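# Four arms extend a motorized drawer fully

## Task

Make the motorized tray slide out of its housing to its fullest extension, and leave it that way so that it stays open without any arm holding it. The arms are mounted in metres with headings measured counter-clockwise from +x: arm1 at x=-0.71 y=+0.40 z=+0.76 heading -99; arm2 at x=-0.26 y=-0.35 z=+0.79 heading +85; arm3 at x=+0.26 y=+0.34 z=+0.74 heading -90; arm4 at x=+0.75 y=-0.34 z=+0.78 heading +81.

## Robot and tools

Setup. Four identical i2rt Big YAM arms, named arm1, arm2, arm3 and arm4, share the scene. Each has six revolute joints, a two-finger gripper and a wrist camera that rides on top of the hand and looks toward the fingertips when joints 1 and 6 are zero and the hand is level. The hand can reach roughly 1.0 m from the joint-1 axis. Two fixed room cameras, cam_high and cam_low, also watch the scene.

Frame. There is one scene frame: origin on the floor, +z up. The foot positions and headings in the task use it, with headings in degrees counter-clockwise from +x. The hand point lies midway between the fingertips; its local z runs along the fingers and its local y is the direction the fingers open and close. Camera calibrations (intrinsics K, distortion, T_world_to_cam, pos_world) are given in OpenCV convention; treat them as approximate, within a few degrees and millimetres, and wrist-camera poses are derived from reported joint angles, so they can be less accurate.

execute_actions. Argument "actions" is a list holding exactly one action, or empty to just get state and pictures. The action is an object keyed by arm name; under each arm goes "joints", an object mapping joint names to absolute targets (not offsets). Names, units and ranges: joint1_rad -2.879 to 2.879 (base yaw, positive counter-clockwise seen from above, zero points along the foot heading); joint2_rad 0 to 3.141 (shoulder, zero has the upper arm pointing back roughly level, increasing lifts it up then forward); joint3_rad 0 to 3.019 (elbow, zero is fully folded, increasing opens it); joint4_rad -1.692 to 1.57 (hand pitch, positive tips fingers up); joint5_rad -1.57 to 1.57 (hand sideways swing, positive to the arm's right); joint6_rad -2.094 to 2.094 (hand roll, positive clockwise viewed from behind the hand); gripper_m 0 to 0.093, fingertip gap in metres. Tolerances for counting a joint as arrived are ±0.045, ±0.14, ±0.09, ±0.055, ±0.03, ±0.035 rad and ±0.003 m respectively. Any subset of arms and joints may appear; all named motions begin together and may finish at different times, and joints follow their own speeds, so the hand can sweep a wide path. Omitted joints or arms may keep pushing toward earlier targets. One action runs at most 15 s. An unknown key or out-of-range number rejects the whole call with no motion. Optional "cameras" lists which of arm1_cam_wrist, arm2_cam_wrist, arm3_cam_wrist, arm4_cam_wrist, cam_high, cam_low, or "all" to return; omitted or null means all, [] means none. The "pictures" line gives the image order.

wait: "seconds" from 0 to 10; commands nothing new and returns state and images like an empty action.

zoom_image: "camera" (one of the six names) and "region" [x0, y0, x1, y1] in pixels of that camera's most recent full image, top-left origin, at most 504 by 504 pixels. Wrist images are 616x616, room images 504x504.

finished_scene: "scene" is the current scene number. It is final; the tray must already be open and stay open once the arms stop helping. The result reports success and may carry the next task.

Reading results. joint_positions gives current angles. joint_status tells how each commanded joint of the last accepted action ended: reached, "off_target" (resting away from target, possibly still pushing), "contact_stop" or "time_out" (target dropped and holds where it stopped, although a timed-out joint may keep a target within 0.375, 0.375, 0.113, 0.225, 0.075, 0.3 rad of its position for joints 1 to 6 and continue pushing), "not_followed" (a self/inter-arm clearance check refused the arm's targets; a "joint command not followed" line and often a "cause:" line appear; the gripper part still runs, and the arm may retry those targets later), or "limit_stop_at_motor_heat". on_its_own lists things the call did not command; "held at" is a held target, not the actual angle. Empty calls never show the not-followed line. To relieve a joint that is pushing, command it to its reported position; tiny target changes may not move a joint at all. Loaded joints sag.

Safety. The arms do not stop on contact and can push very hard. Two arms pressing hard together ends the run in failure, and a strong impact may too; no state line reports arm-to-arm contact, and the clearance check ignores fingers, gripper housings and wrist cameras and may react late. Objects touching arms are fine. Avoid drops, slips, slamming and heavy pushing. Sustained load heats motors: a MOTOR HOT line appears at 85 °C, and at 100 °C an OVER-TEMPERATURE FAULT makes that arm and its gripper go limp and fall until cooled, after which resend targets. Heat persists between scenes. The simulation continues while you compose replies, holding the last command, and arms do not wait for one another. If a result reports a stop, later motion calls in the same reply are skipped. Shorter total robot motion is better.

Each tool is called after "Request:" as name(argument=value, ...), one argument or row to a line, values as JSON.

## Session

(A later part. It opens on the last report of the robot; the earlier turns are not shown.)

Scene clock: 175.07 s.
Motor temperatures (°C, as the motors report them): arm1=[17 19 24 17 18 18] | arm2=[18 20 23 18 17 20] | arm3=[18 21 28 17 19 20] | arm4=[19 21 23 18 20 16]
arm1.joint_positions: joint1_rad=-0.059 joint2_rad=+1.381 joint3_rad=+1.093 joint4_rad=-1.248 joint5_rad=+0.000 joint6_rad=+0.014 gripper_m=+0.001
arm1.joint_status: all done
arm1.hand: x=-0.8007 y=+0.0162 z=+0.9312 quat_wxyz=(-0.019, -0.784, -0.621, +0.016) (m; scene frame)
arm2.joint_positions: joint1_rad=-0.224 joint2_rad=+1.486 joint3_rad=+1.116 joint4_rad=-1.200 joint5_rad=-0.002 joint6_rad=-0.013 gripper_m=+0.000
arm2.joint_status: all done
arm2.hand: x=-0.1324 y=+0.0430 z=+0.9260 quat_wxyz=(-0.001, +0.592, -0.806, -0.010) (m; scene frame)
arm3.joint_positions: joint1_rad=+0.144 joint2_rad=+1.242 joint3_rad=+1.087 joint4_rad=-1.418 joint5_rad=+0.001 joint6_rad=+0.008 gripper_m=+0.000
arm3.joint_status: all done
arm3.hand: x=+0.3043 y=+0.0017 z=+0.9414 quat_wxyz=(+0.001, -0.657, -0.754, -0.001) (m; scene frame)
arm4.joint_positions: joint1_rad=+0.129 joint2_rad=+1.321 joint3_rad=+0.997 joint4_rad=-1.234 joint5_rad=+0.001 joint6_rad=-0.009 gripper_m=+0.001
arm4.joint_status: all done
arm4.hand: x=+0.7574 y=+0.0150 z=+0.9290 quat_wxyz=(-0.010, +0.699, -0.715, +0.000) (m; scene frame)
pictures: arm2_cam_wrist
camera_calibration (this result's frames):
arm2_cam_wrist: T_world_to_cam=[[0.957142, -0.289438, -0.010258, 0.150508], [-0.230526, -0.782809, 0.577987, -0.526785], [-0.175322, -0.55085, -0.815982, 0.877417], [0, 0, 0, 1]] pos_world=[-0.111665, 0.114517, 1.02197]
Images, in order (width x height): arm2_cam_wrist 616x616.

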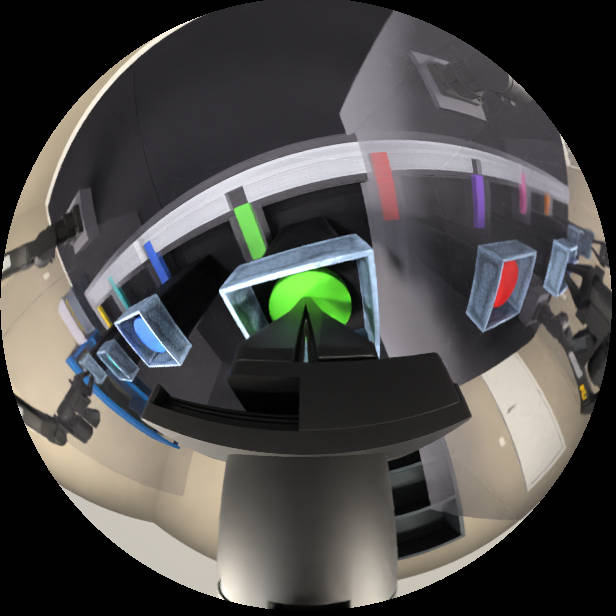

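Request:
execute_actions(
  actions=[
    {"arm1":{"joints":{"joint2_rad":1.39,"joint3_rad":1.27,"joint4_rad":-1.44}},"arm2":{"joints":{"joint2_rad":1.44,"joint3_rad":1.28,"joint4_rad":-1.40}},"arm3":{"joints":{"joint2_rad":1.22,"joint3_rad":1.23,"joint4_rad":-1.56}},"arm4":{"joints":{"joint2_rad":1.30,"joint3_rad":1.18,"joint4_rad":-1.44}}},
  ],
  cameras=["arm2_cam_wrist"],
)

Request:
execute_actions(
  actions=[
    {"arm1":{"joints":{"joint1_rad":0.507,"joint2_rad":1.398,"joint3_rad":1.233,"joint4_rad":-1.39}},"arm2":{"joints":{"joint1_rad":0.327,"joint2_rad":1.422,"joint3_rad":1.186,"joint4_rad":-1.323}},"arm3":{"joints":{"joint1_rad":-0.47,"joint2_rad":1.32,"joint3_rad":1.295,"joint4_rad":-1.525}},"arm4":{"joints":{"joint1_rad":0.664,"joint2_rad":1.455,"joint3_rad":1.27,"joint4_rad":-1.37}}},
  ],
  cameras=["arm1_cam_wrist","arm2_cam_wrist","arm3_cam_wrist","arm4_cam_wrist"],
)

Scene clock: 224.57 s.
Motor temperatures (°C, as the motors report them): arm1=[17 19 24 17 18 18] | arm2=[18 21 23 18 17 20] | arm3=[18 21 26 17 19 20] | arm4=[19 21 23 18 20 16]
arm1.joint_positions: joint1_rad=-0.059 joint2_rad=+1.377 joint3_rad=+1.242 joint4_rad=-1.430 joint5_rad=+0.000 joint6_rad=+0.014 gripper_m=+0.001
arm1.joint_status: all done
arm1.hand: x=-0.8018 y=+0.0138 z=+0.9881 quat_wxyz=(-0.010, -0.784, -0.621, +0.005) (m; scene frame)
arm2.joint_positions: joint1_rad=-0.226 joint2_rad=+1.432 joint3_rad=+1.249 joint4_rad=-1.387 joint5_rad=-0.002 joint6_rad=-0.013 gripper_m=+0.000
arm2.joint_status: all done
arm2.hand: x=-0.1318 y=+0.0404 z=+0.9960 quat_wxyz=(-0.001, +0.592, -0.806, -0.010) (m; scene frame)
arm3.joint_positions: joint1_rad=+0.146 joint2_rad=+1.228 joint3_rad=+1.191 joint4_rad=-1.549 joint5_rad=+0.001 joint6_rad=+0.008 gripper_m=+0.000
arm3.joint_status: all done
arm3.hand: x=+0.3044 y=+0.0061 z=+0.9859 quat_wxyz=(+0.006, -0.656, -0.755, -0.005) (m; scene frame)
arm4.joint_positions: joint1_rad=+0.129 joint2_rad=+1.299 joint3_rad=+1.141 joint4_rad=-1.430 joint5_rad=+0.001 joint6_rad=-0.009 gripper_m=+0.001
arm4.joint_status: all done
arm4.hand: x=+0.7566 y=+0.0144 z=+0.9897 quat_wxyz=(+0.000, +0.699, -0.715, +0.010) (m; scene frame)
pictures: arm2_cam_wrist
camera_calibration (this result's frames):
arm2_cam_wrist: T_world_to_cam=[[0.95681, -0.290534, -0.0102719, 0.14995], [-0.231411, -0.782539, 0.577998, -0.569322], [-0.175966, -0.550657, -0.815974, 0.933178], [0, 0, 0, 1]] pos_world=[-0.111013, 0.11191, 1.09206]
Images, in order (width x height): arm2_cam_wrist 616x616.

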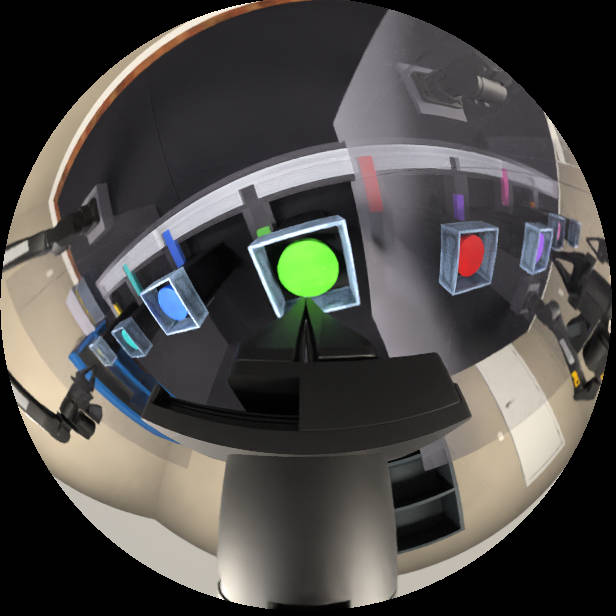

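Scene clock: 225.77 s.
Motor temperatures (°C, as the motors report them): arm1=[17 19 24 17 18 18] | arm2=[18 21 23 18 17 20] | arm3=[18 21 26 17 19 20] | arm4=[19 22 24 18 20 16]
arm1.joint_positions: joint1_rad=+0.513 joint2_rad=+1.384 joint3_rad=+1.239 joint4_rad=-1.398 joint5_rad=+0.000 joint6_rad=+0.013 gripper_m=+0.001
arm1.joint_status: all done
arm1.hand: x=-0.5763 y=+0.0217 z=+0.9854 quat_wxyz=(-0.018, -0.577, -0.817, +0.012) (m; scene frame)
arm2.joint_positions: joint1_rad=+0.334 joint2_rad=+1.420 joint3_rad=+1.191 joint4_rad=-1.334 joint5_rad=+0.000 joint6_rad=-0.012 gripper_m=+0.000
arm2.joint_status: all done
arm2.hand: x=-0.3579 y=+0.0430 z=+0.9807 quat_wxyz=(-0.006, +0.791, -0.612, -0.011) (m; scene frame)
arm3.joint_positions: joint1_rad=-0.474 joint2_rad=+1.324 joint3_rad=+1.258 joint4_rad=-1.531 joint5_rad=+0.001 joint6_rad=+0.007 gripper_m=+0.000
arm3.joint_status: all done
arm3.hand: x=+0.0867 y=+0.0097 z=+0.9791 quat_wxyz=(+0.007, -0.855, -0.519, -0.011) (m; scene frame)
arm4.joint_positions: joint1_rad=+0.671 joint2_rad=+1.465 joint3_rad=+1.235 joint4_rad=-1.374 joint5_rad=+0.000 joint6_rad=-0.008 gripper_m=+0.001
arm4.joint_status: all done
arm4.hand: x=+0.5436 y=+0.0169 z=+0.9608 quat_wxyz=(+0.004, +0.864, -0.503, +0.019) (m; scene frame)
pictures: arm1_cam_wrist, arm2_cam_wrist, arm3_cam_wrist, arm4_cam_wrist
camera_calibration (this result's frames):
arm1_cam_wrist: T_world_to_cam=[[-0.940313, -0.34027, 0.00533521, -0.541041], [-0.279427, 0.780935, 0.558624, -0.721407], [-0.194249, 0.52379, -0.829404, 0.812778], [0, 0, 0, 1]] pos_world=[-0.552447, -0.0464527, 1.08]
arm2_cam_wrist: T_world_to_cam=[[0.965268, 0.261262, 0.000085706, 0.336005], [0.214859, -0.794014, 0.568663, -0.441312], [0.148638, -0.548894, -0.822571, 1.00488], [0, 0, 0, 1]] pos_world=[-0.378879, 0.113381, 1.07752]
arm3_cam_wrist: T_world_to_cam=[[-0.886324, 0.462896, 0.01251, 0.057394], [0.374019, 0.699697, 0.608715, -0.632126], [0.273019, 0.544198, -0.79329, 0.873426], [0, 0, 0, 1]] pos_world=[0.0488352, -0.0595875, 1.07695]
arm4_cam_wrist: T_world_to_cam=[[0.87406, 0.48525, 0.0234955, -0.508618], [0.36951, -0.695424, 0.616318, -0.774712], [0.315408, -0.530017, -0.787147, 0.716183], [0, 0, 0, 1]] pos_world=[0.504936, 0.0876432, 1.05316]
Images, in order (width x height): arm1_cam_wrist 616x616, arm2_cam_wrist 616x616, arm3_cam_wrist 616x616, arm4_cam_wrist 616x616.

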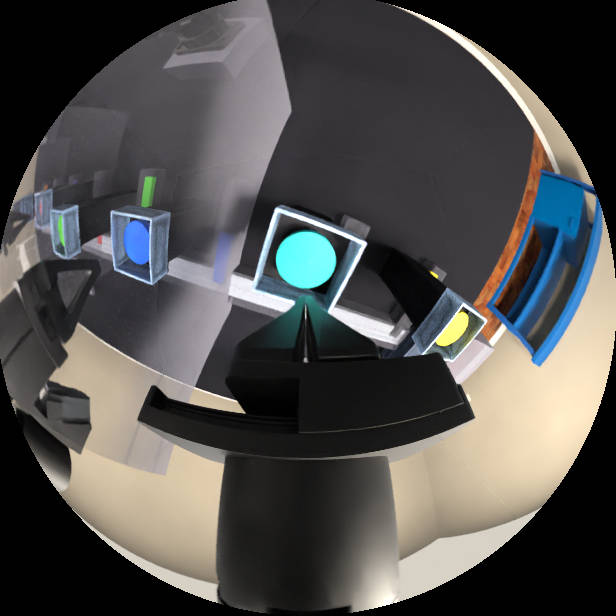

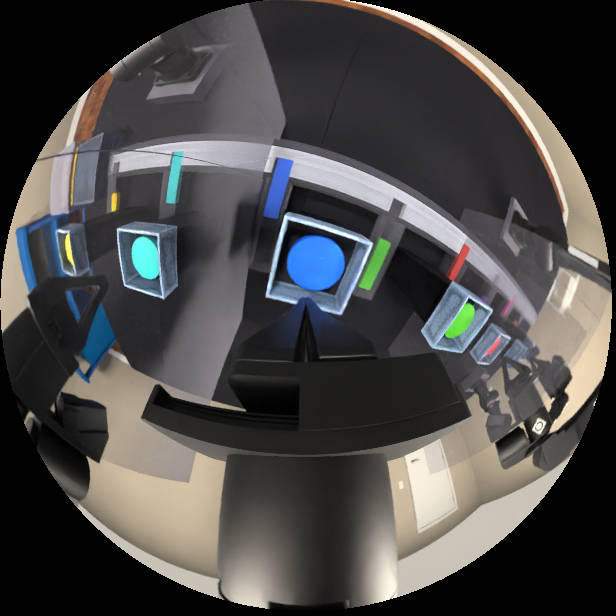

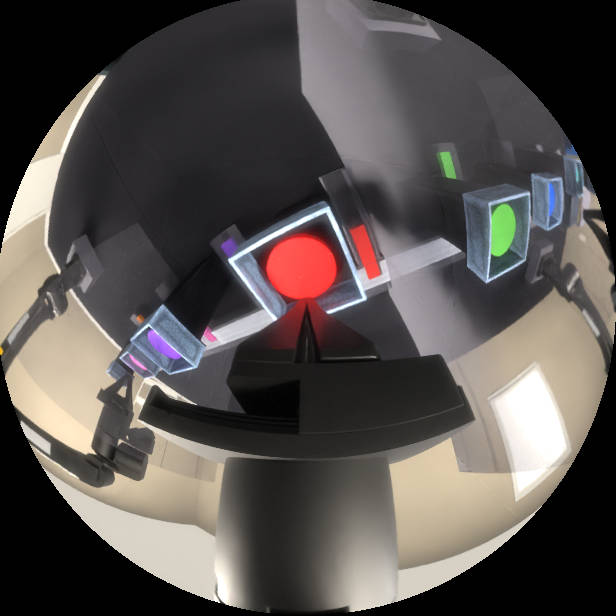

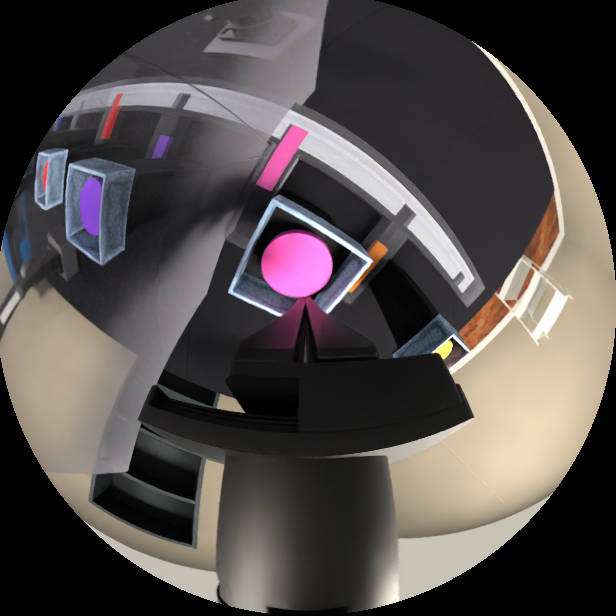

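Request:
execute_actions(
  actions=[
    {"arm1":{"joints":{"joint2_rad":1.46,"joint3_rad":1.04,"joint4_rad":-1.17}},"arm2":{"joints":{"joint1_rad":0.31,"joint2_rad":1.50,"joint3_rad":0.99,"joint4_rad":-1.08}},"arm3":{"joints":{"joint2_rad":1.37,"joint3_rad":1.10,"joint4_rad":-1.33}},"arm4":{"joints":{"joint2_rad":1.53,"joint3_rad":1.09,"joint4_rad":-1.16}}},
  ],
  cameras=["arm1_cam_wrist","arm2_cam_wrist","arm3_cam_wrist","arm4_cam_wrist"],
)

Scene clock: 232.60 s.
Motor temperatures (°C, as the motors report them): arm1=[17 20 25 17 18 18] | arm2=[18 21 23 18 17 20] | arm3=[18 21 28 17 19 20] | arm4=[19 22 25 18 20 16]
arm1.joint_positions: joint1_rad=+0.513 joint2_rad=+1.426 joint3_rad=+1.066 joint4_rad=-1.195 joint5_rad=+0.000 joint6_rad=+0.013 gripper_m=+0.001
arm1.joint_status: all done
arm1.hand: x=-0.5783 y=+0.0271 z=+0.9061 quat_wxyz=(-0.014, -0.577, -0.817, +0.009) (m; scene frame)
arm2.joint_positions: joint1_rad=+0.315 joint2_rad=+1.465 joint3_rad=+1.011 joint4_rad=-1.109 joint5_rad=+0.000 joint6_rad=-0.012 gripper_m=+0.000
arm2.joint_status: all done
arm2.hand: x=-0.3485 y=+0.0350 z=+0.8989 quat_wxyz=(-0.006, +0.785, -0.619, -0.011) (m; scene frame)
arm3.joint_positions: joint1_rad=-0.474 joint2_rad=+1.337 joint3_rad=+1.132 joint4_rad=-1.353 joint5_rad=+0.001 joint6_rad=+0.007 gripper_m=+0.000
arm3.joint_status: all done
arm3.hand: x=+0.0833 y=+0.0031 z=+0.9267 quat_wxyz=(-0.003, -0.855, -0.519, +0.005) (m; scene frame)
arm4.joint_positions: joint1_rad=+0.671 joint2_rad=+1.488 joint3_rad=+1.125 joint4_rad=-1.186 joint5_rad=+0.000 joint6_rad=-0.008 gripper_m=+0.001
arm4.joint_status: all done
arm4.hand: x=+0.5405 y=+0.0236 z=+0.9116 quat_wxyz=(-0.010, +0.865, -0.502, -0.005) (m; scene frame)
pictures: arm1_cam_wrist, arm2_cam_wrist, arm3_cam_wrist, arm4_cam_wrist
camera_calibration (this result's frames):
arm1_cam_wrist: T_world_to_cam=[[-0.940292, -0.340324, 0.00541454, -0.540728], [-0.277263, 0.775092, 0.567765, -0.688709], [-0.197421, 0.532364, -0.823173, 0.736035], [0, 0, 0, 1]] pos_world=[-0.554087, -0.0420485, 0.999837]
arm2_cam_wrist: T_world_to_cam=[[0.970075, 0.242805, -0.000224886, 0.331653], [0.199891, -0.798092, 0.568413, -0.408036], [0.137834, -0.551448, -0.822744, 0.928321], [0, 0, 0, 1]] pos_world=[-0.36812, 0.105743, 0.995777]
arm3_cam_wrist: T_world_to_cam=[[-0.886108, 0.46332, 0.0121657, 0.0584144], [0.384425, 0.72005, 0.577708, -0.566533], [0.258904, 0.516588, -0.816153, 0.858814], [0, 0, 0, 1]] pos_world=[0.0472005, -0.0627858, 1.0275]
arm4_cam_wrist: T_world_to_cam=[[0.874368, 0.484721, 0.0229283, -0.507617], [0.386338, -0.723933, 0.571545, -0.706233], [0.293639, -0.490882, -0.82025, 0.72303], [0, 0, 0, 1]] pos_world=[0.504379, 0.0897104, 1.00835]
Images, in order (width x height): arm1_cam_wrist 616x616, arm2_cam_wrist 616x616, arm3_cam_wrist 616x616, arm4_cam_wrist 616x616.

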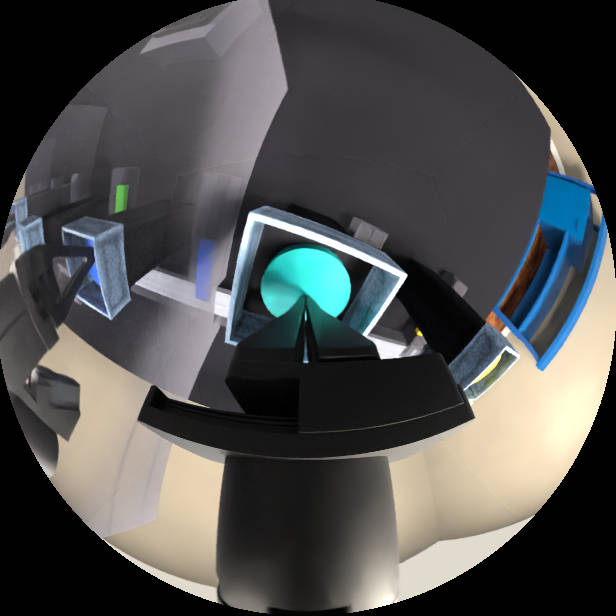

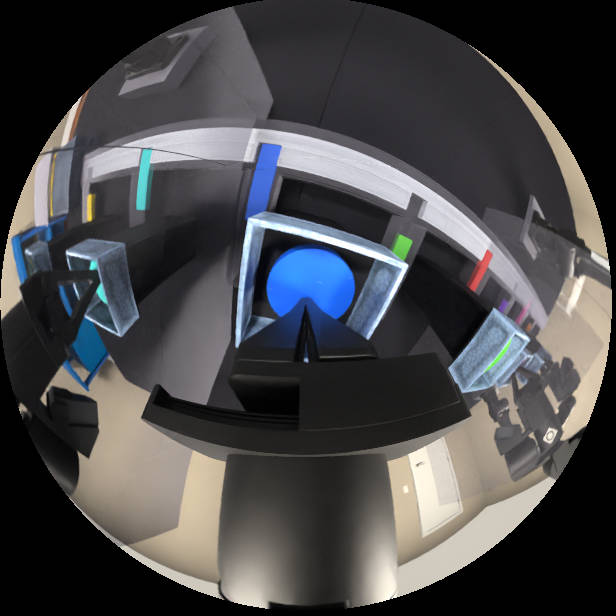

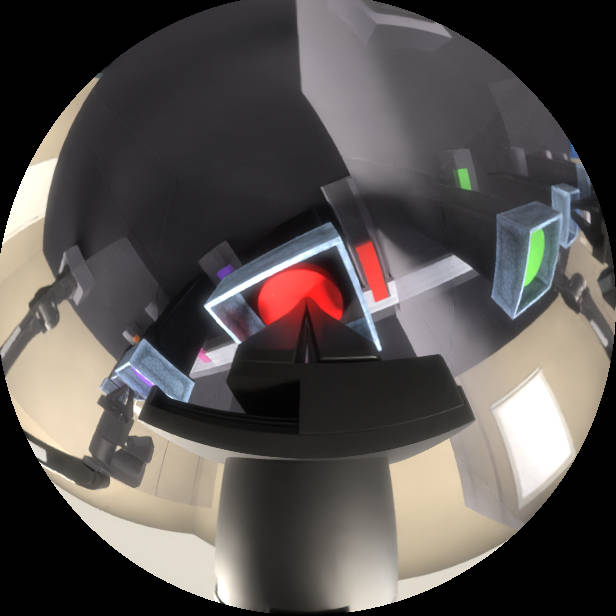

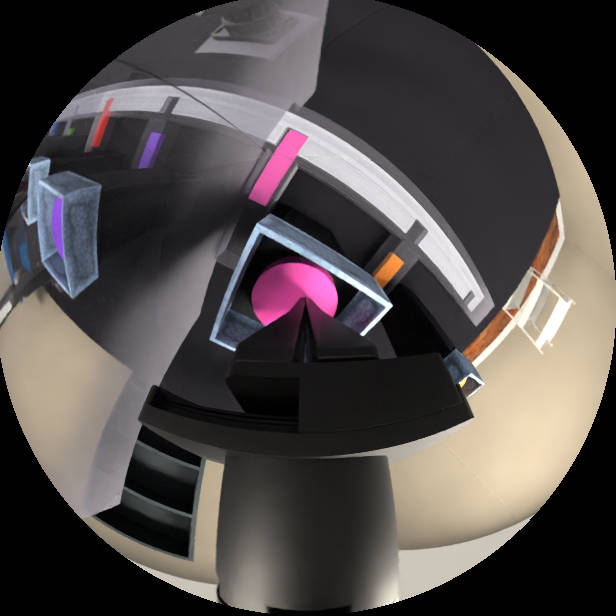

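Request:
execute_actions(
  actions=[
    {"arm1":{"joints":{"joint3_rad":1.01}},"arm2":{"joints":{"joint3_rad":0.955}},"arm3":{"joints":{"joint3_rad":1.08}},"arm4":{"joints":{"joint3_rad":1.075}}},
  ],
  cameras=[],
)

Request:
wait(
  seconds=6,
)

Scene clock: 237.50 s.
Motor temperatures (°C, as the motors report them): arm1=[17 20 25 17 18 18] | arm2=[18 21 23 18 17 20] | arm3=[18 21 28 17 19 20] | arm4=[19 22 25 18 20 16]
arm1.joint_positions: joint1_rad=+0.513 joint2_rad=+1.415 joint3_rad=+1.054 joint4_rad=-1.178 joint5_rad=+0.000 joint6_rad=+0.013 gripper_m=+0.001
arm1.joint_status: all done
arm1.hand: x=-0.5786 y=+0.0277 z=+0.9056 quat_wxyz=(-0.020, -0.577, -0.817, +0.014) (m; scene frame)
arm2.joint_positions: joint1_rad=+0.315 joint2_rad=+1.454 joint3_rad=+0.997 joint4_rad=-1.090 joint5_rad=+0.000 joint6_rad=-0.012 gripper_m=+0.000
arm2.joint_status: all done
arm2.hand: x=-0.3483 y=+0.0341 z=+0.8981 quat_wxyz=(-0.011, +0.785, -0.619, -0.017) (m; scene frame)
arm3.joint_positions: joint1_rad=-0.474 joint2_rad=+1.330 joint3_rad=+1.124 joint4_rad=-1.342 joint5_rad=+0.001 joint6_rad=+0.007 gripper_m=+0.000
arm3.joint_status: all done
arm3.hand: x=+0.0835 y=+0.0034 z=+0.9262 quat_wxyz=(-0.006, -0.855, -0.519, +0.010) (m; scene frame)
arm4.joint_positions: joint1_rad=+0.671 joint2_rad=+1.483 joint3_rad=+1.118 joint4_rad=-1.177 joint5_rad=+0.000 joint6_rad=-0.008 gripper_m=+0.001
arm4.joint_status: all done
arm4.hand: x=+0.5406 y=+0.0233 z=+0.9113 quat_wxyz=(-0.012, +0.864, -0.502, -0.008) (m; scene frame)
pictures: none
No camera images: the call's "cameras" was empty. Leave "cameras" out to get every camera's image.

Scene clock: 243.50 s.
Motor temperatures (°C, as the motors report them): arm1=[17 19 24 17 18 18] | arm2=[18 21 23 18 17 20] | arm3=[18 21 27 17 19 20] | arm4=[19 22 24 18 20 16]
arm1.joint_positions: joint1_rad=+0.513 joint2_rad=+1.415 joint3_rad=+1.054 joint4_rad=-1.178 joint5_rad=+0.000 joint6_rad=+0.013 gripper_m=+0.001
arm1.joint_status: all done
arm1.hand: x=-0.5786 y=+0.0277 z=+0.9056 quat_wxyz=(-0.020, -0.577, -0.817, +0.014) (m; scene frame)
arm2.joint_positions: joint1_rad=+0.315 joint2_rad=+1.454 joint3_rad=+0.997 joint4_rad=-1.090 joint5_rad=+0.000 joint6_rad=-0.012 gripper_m=+0.000
arm2.joint_status: all done
arm2.hand: x=-0.3483 y=+0.0341 z=+0.8981 quat_wxyz=(-0.011, +0.785, -0.619, -0.017) (m; scene frame)
arm3.joint_positions: joint1_rad=-0.474 joint2_rad=+1.330 joint3_rad=+1.124 joint4_rad=-1.342 joint5_rad=+0.001 joint6_rad=+0.007 gripper_m=+0.000
arm3.joint_status: all done
arm3.hand: x=+0.0835 y=+0.0034 z=+0.9262 quat_wxyz=(-0.006, -0.855, -0.519, +0.010) (m; scene frame)
arm4.joint_positions: joint1_rad=+0.671 joint2_rad=+1.483 joint3_rad=+1.118 joint4_rad=-1.177 joint5_rad=+0.000 joint6_rad=-0.008 gripper_m=+0.001
arm4.joint_status: all done
arm4.hand: x=+0.5406 y=+0.0233 z=+0.9113 quat_wxyz=(-0.012, +0.864, -0.502, -0.008) (m; scene frame)
wait: 6.00 s; at rest by 0.27 s
pictures: arm1_cam_wrist, arm2_cam_wrist, arm3_cam_wrist, arm4_cam_wrist, cam_high, cam_low
camera_calibration (this result's frames):
arm1_cam_wrist: T_world_to_cam=[[-0.94032, -0.340251, 0.00530771, -0.540651], [-0.280165, 0.782928, 0.555456, -0.679751], [-0.19315, 0.520819, -0.831529, 0.745586], [0, 0, 0, 1]] pos_world=[-0.554817, -0.0400764, 1.00042]
arm2_cam_wrist: T_world_to_cam=[[0.970092, 0.242739, 0.000108754, 0.331386], [0.201735, -0.80647, 0.555796, -0.396036], [0.135001, -0.539151, -0.831319, 0.933387], [0, 0, 0, 1]] pos_world=[-0.367588, 0.103405, 0.996021]
arm3_cam_wrist: T_world_to_cam=[[-0.886049, 0.463435, 0.012067, 0.0585022], [0.387212, 0.725502, 0.568958, -0.558737], [0.25492, 0.508797, -0.822278, 0.864297], [0, 0, 0, 1]] pos_world=[0.0478584, -0.061499, 1.02788]
arm4_cam_wrist: T_world_to_cam=[[0.874406, 0.484654, 0.0229016, -0.507609], [0.388414, -0.727495, 0.565584, -0.701923], [0.290774, -0.485655, -0.824373, 0.727762], [0, 0, 0, 1]] pos_world=[0.504879, 0.08881, 1.00857]
Images, in order (width x height): arm1_cam_wrist 616x616, arm2_cam_wrist 616x616, arm3_cam_wrist 616x616, arm4_cam_wrist 616x616, cam_high 504x504, cam_low 504x504.

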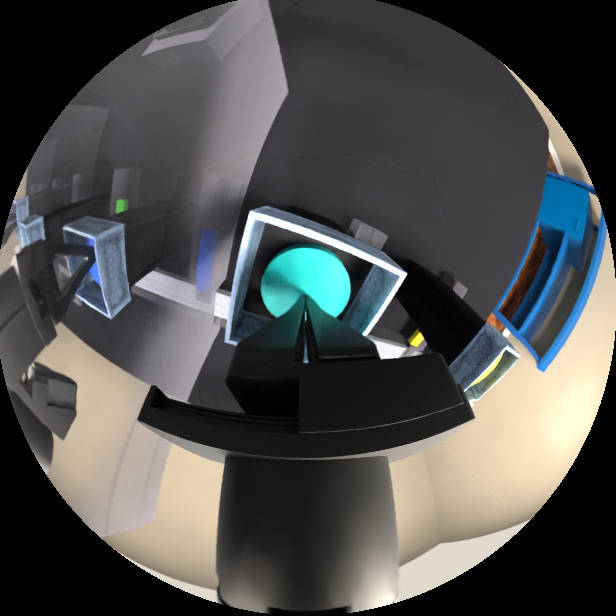

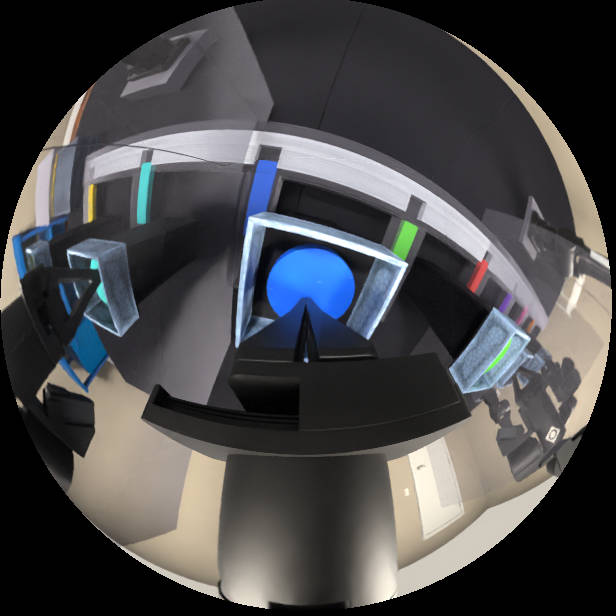

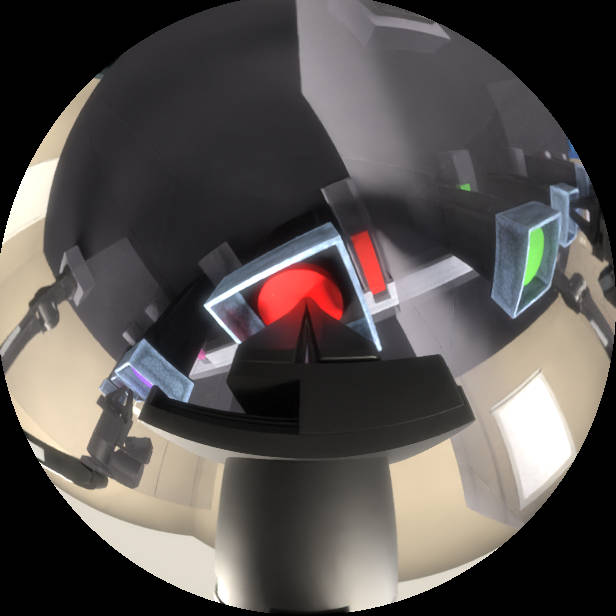

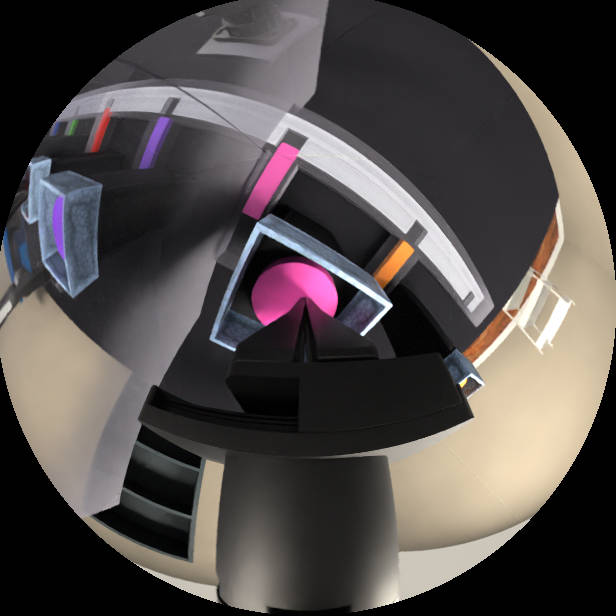

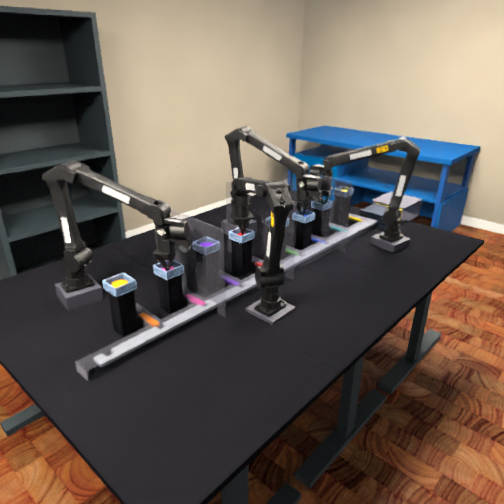

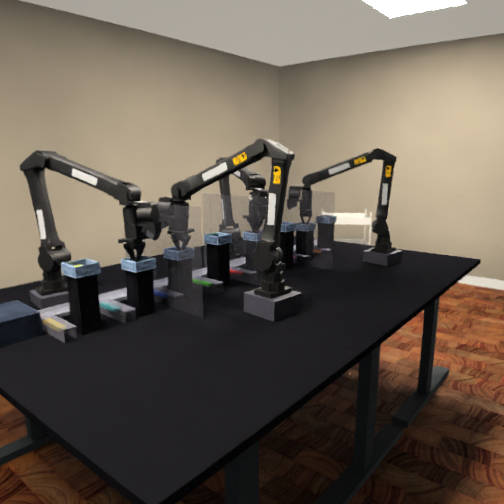

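Close race.

Request:
wait(
  seconds=8,
)

Scene clock: 252.77 s.
Motor temperatures (°C, as the motors report them): arm1=[17 19 24 17 18 18] | arm2=[18 20 23 18 17 20] | arm3=[18 21 26 17 19 20] | arm4=[19 22 24 18 20 16]
arm1.joint_positions: joint1_rad=+0.513 joint2_rad=+1.415 joint3_rad=+1.054 joint4_rad=-1.178 joint5_rad=+0.000 joint6_rad=+0.013 gripper_m=+0.001
arm1.joint_status: all done
arm1.hand: x=-0.5786 y=+0.0277 z=+0.9056 quat_wxyz=(-0.020, -0.577, -0.817, +0.014) (m; scene frame)
arm2.joint_positions: joint1_rad=+0.315 joint2_rad=+1.454 joint3_rad=+0.997 joint4_rad=-1.090 joint5_rad=+0.000 joint6_rad=-0.012 gripper_m=+0.000
arm2.joint_status: all done
arm2.hand: x=-0.3483 y=+0.0341 z=+0.8981 quat_wxyz=(-0.011, +0.785, -0.619, -0.017) (m; scene frame)
arm3.joint_positions: joint1_rad=-0.474 joint2_rad=+1.330 joint3_rad=+1.124 joint4_rad=-1.342 joint5_rad=+0.001 joint6_rad=+0.007 gripper_m=+0.000
arm3.joint_status: all done
arm3.hand: x=+0.0835 y=+0.0034 z=+0.9262 quat_wxyz=(-0.006, -0.855, -0.519, +0.010) (m; scene frame)
arm4.joint_positions: joint1_rad=+0.671 joint2_rad=+1.483 joint3_rad=+1.118 joint4_rad=-1.177 joint5_rad=+0.000 joint6_rad=-0.008 gripper_m=+0.001
arm4.joint_status: all done
arm4.hand: x=+0.5406 y=+0.0233 z=+0.9113 quat_wxyz=(-0.012, +0.864, -0.502, -0.008) (m; scene frame)
wait: 8.00 s; at rest from the start
pictures: arm1_cam_wrist, arm2_cam_wrist, arm3_cam_wrist, arm4_cam_wrist, cam_high, cam_low
camera_calibration (this result's frames):
arm1_cam_wrist: T_world_to_cam=[[-0.94032, -0.340251, 0.00530771, -0.540651], [-0.280165, 0.782928, 0.555456, -0.679751], [-0.19315, 0.520819, -0.831529, 0.745586], [0, 0, 0, 1]] pos_world=[-0.554817, -0.0400764, 1.00042]
arm2_cam_wrist: T_world_to_cam=[[0.970092, 0.242739, 0.000108754, 0.331386], [0.201735, -0.80647, 0.555796, -0.396036], [0.135001, -0.539151, -0.831319, 0.933387], [0, 0, 0, 1]] pos_world=[-0.367588, 0.103405, 0.996021]
arm3_cam_wrist: T_world_to_cam=[[-0.886049, 0.463435, 0.012067, 0.0585022], [0.387212, 0.725502, 0.568958, -0.558737], [0.25492, 0.508797, -0.822278, 0.864297], [0, 0, 0, 1]] pos_world=[0.0478584, -0.061499, 1.02788]
arm4_cam_wrist: T_world_to_cam=[[0.874406, 0.484654, 0.0229016, -0.507609], [0.388414, -0.727495, 0.565584, -0.701923], [0.290774, -0.485655, -0.824373, 0.727762], [0, 0, 0, 1]] pos_world=[0.504879, 0.08881, 1.00857]
Images, in order (width x height): arm1_cam_wrist 616x616, arm2_cam_wrist 616x616, arm3_cam_wrist 616x616, arm4_cam_wrist 616x616, cam_high 504x504, cam_low 504x504.

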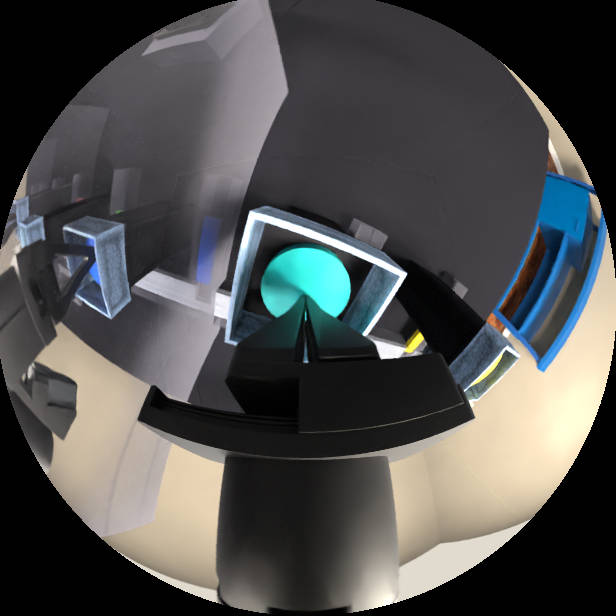

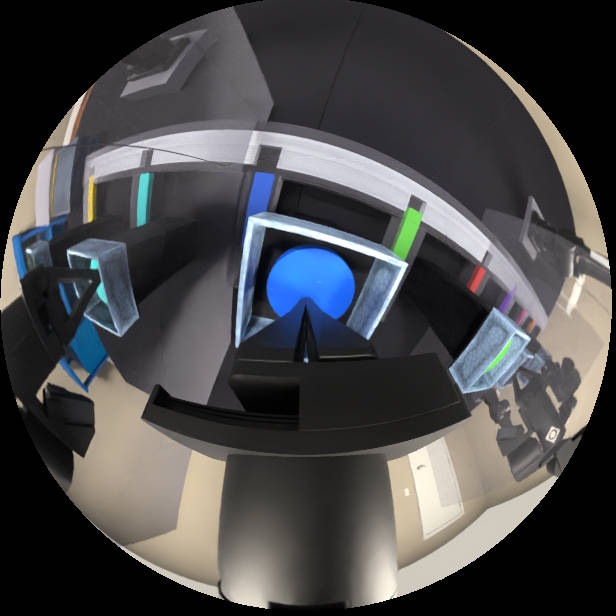

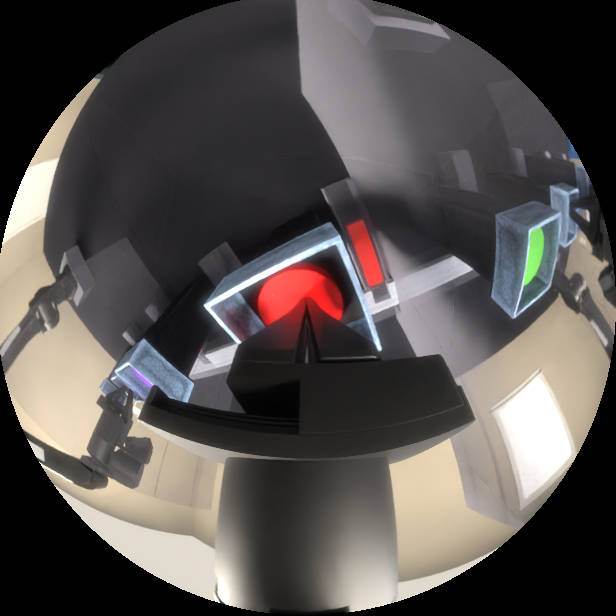

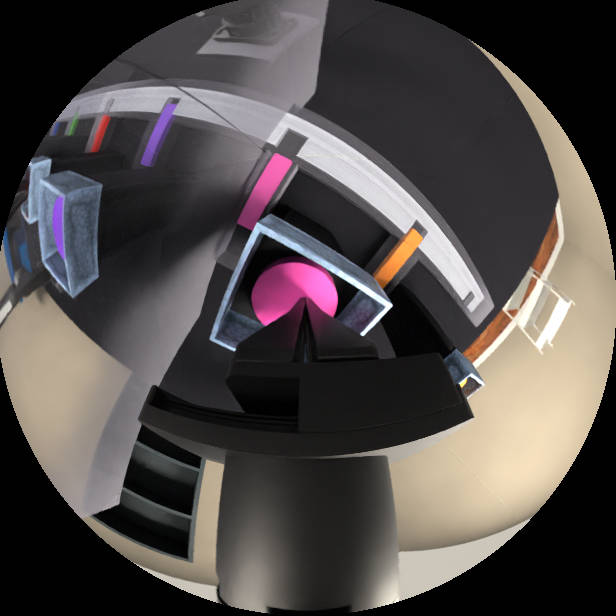

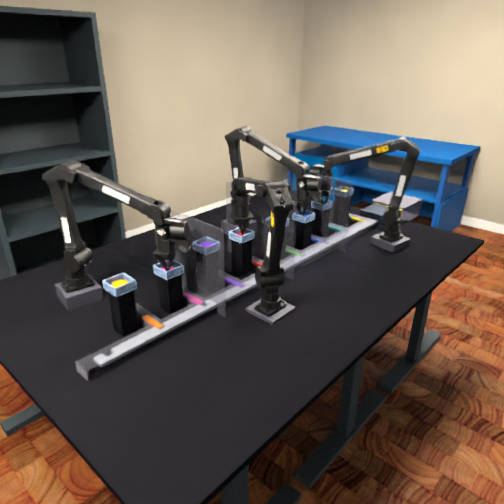

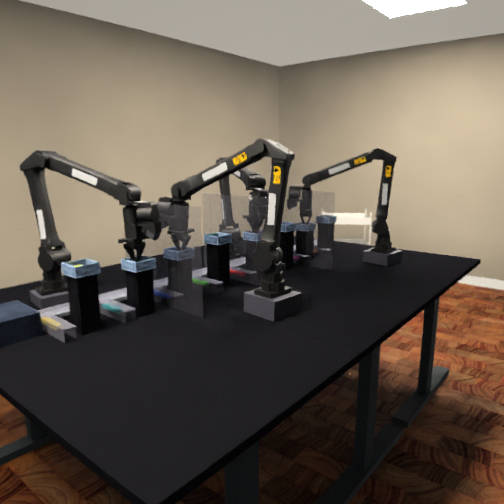

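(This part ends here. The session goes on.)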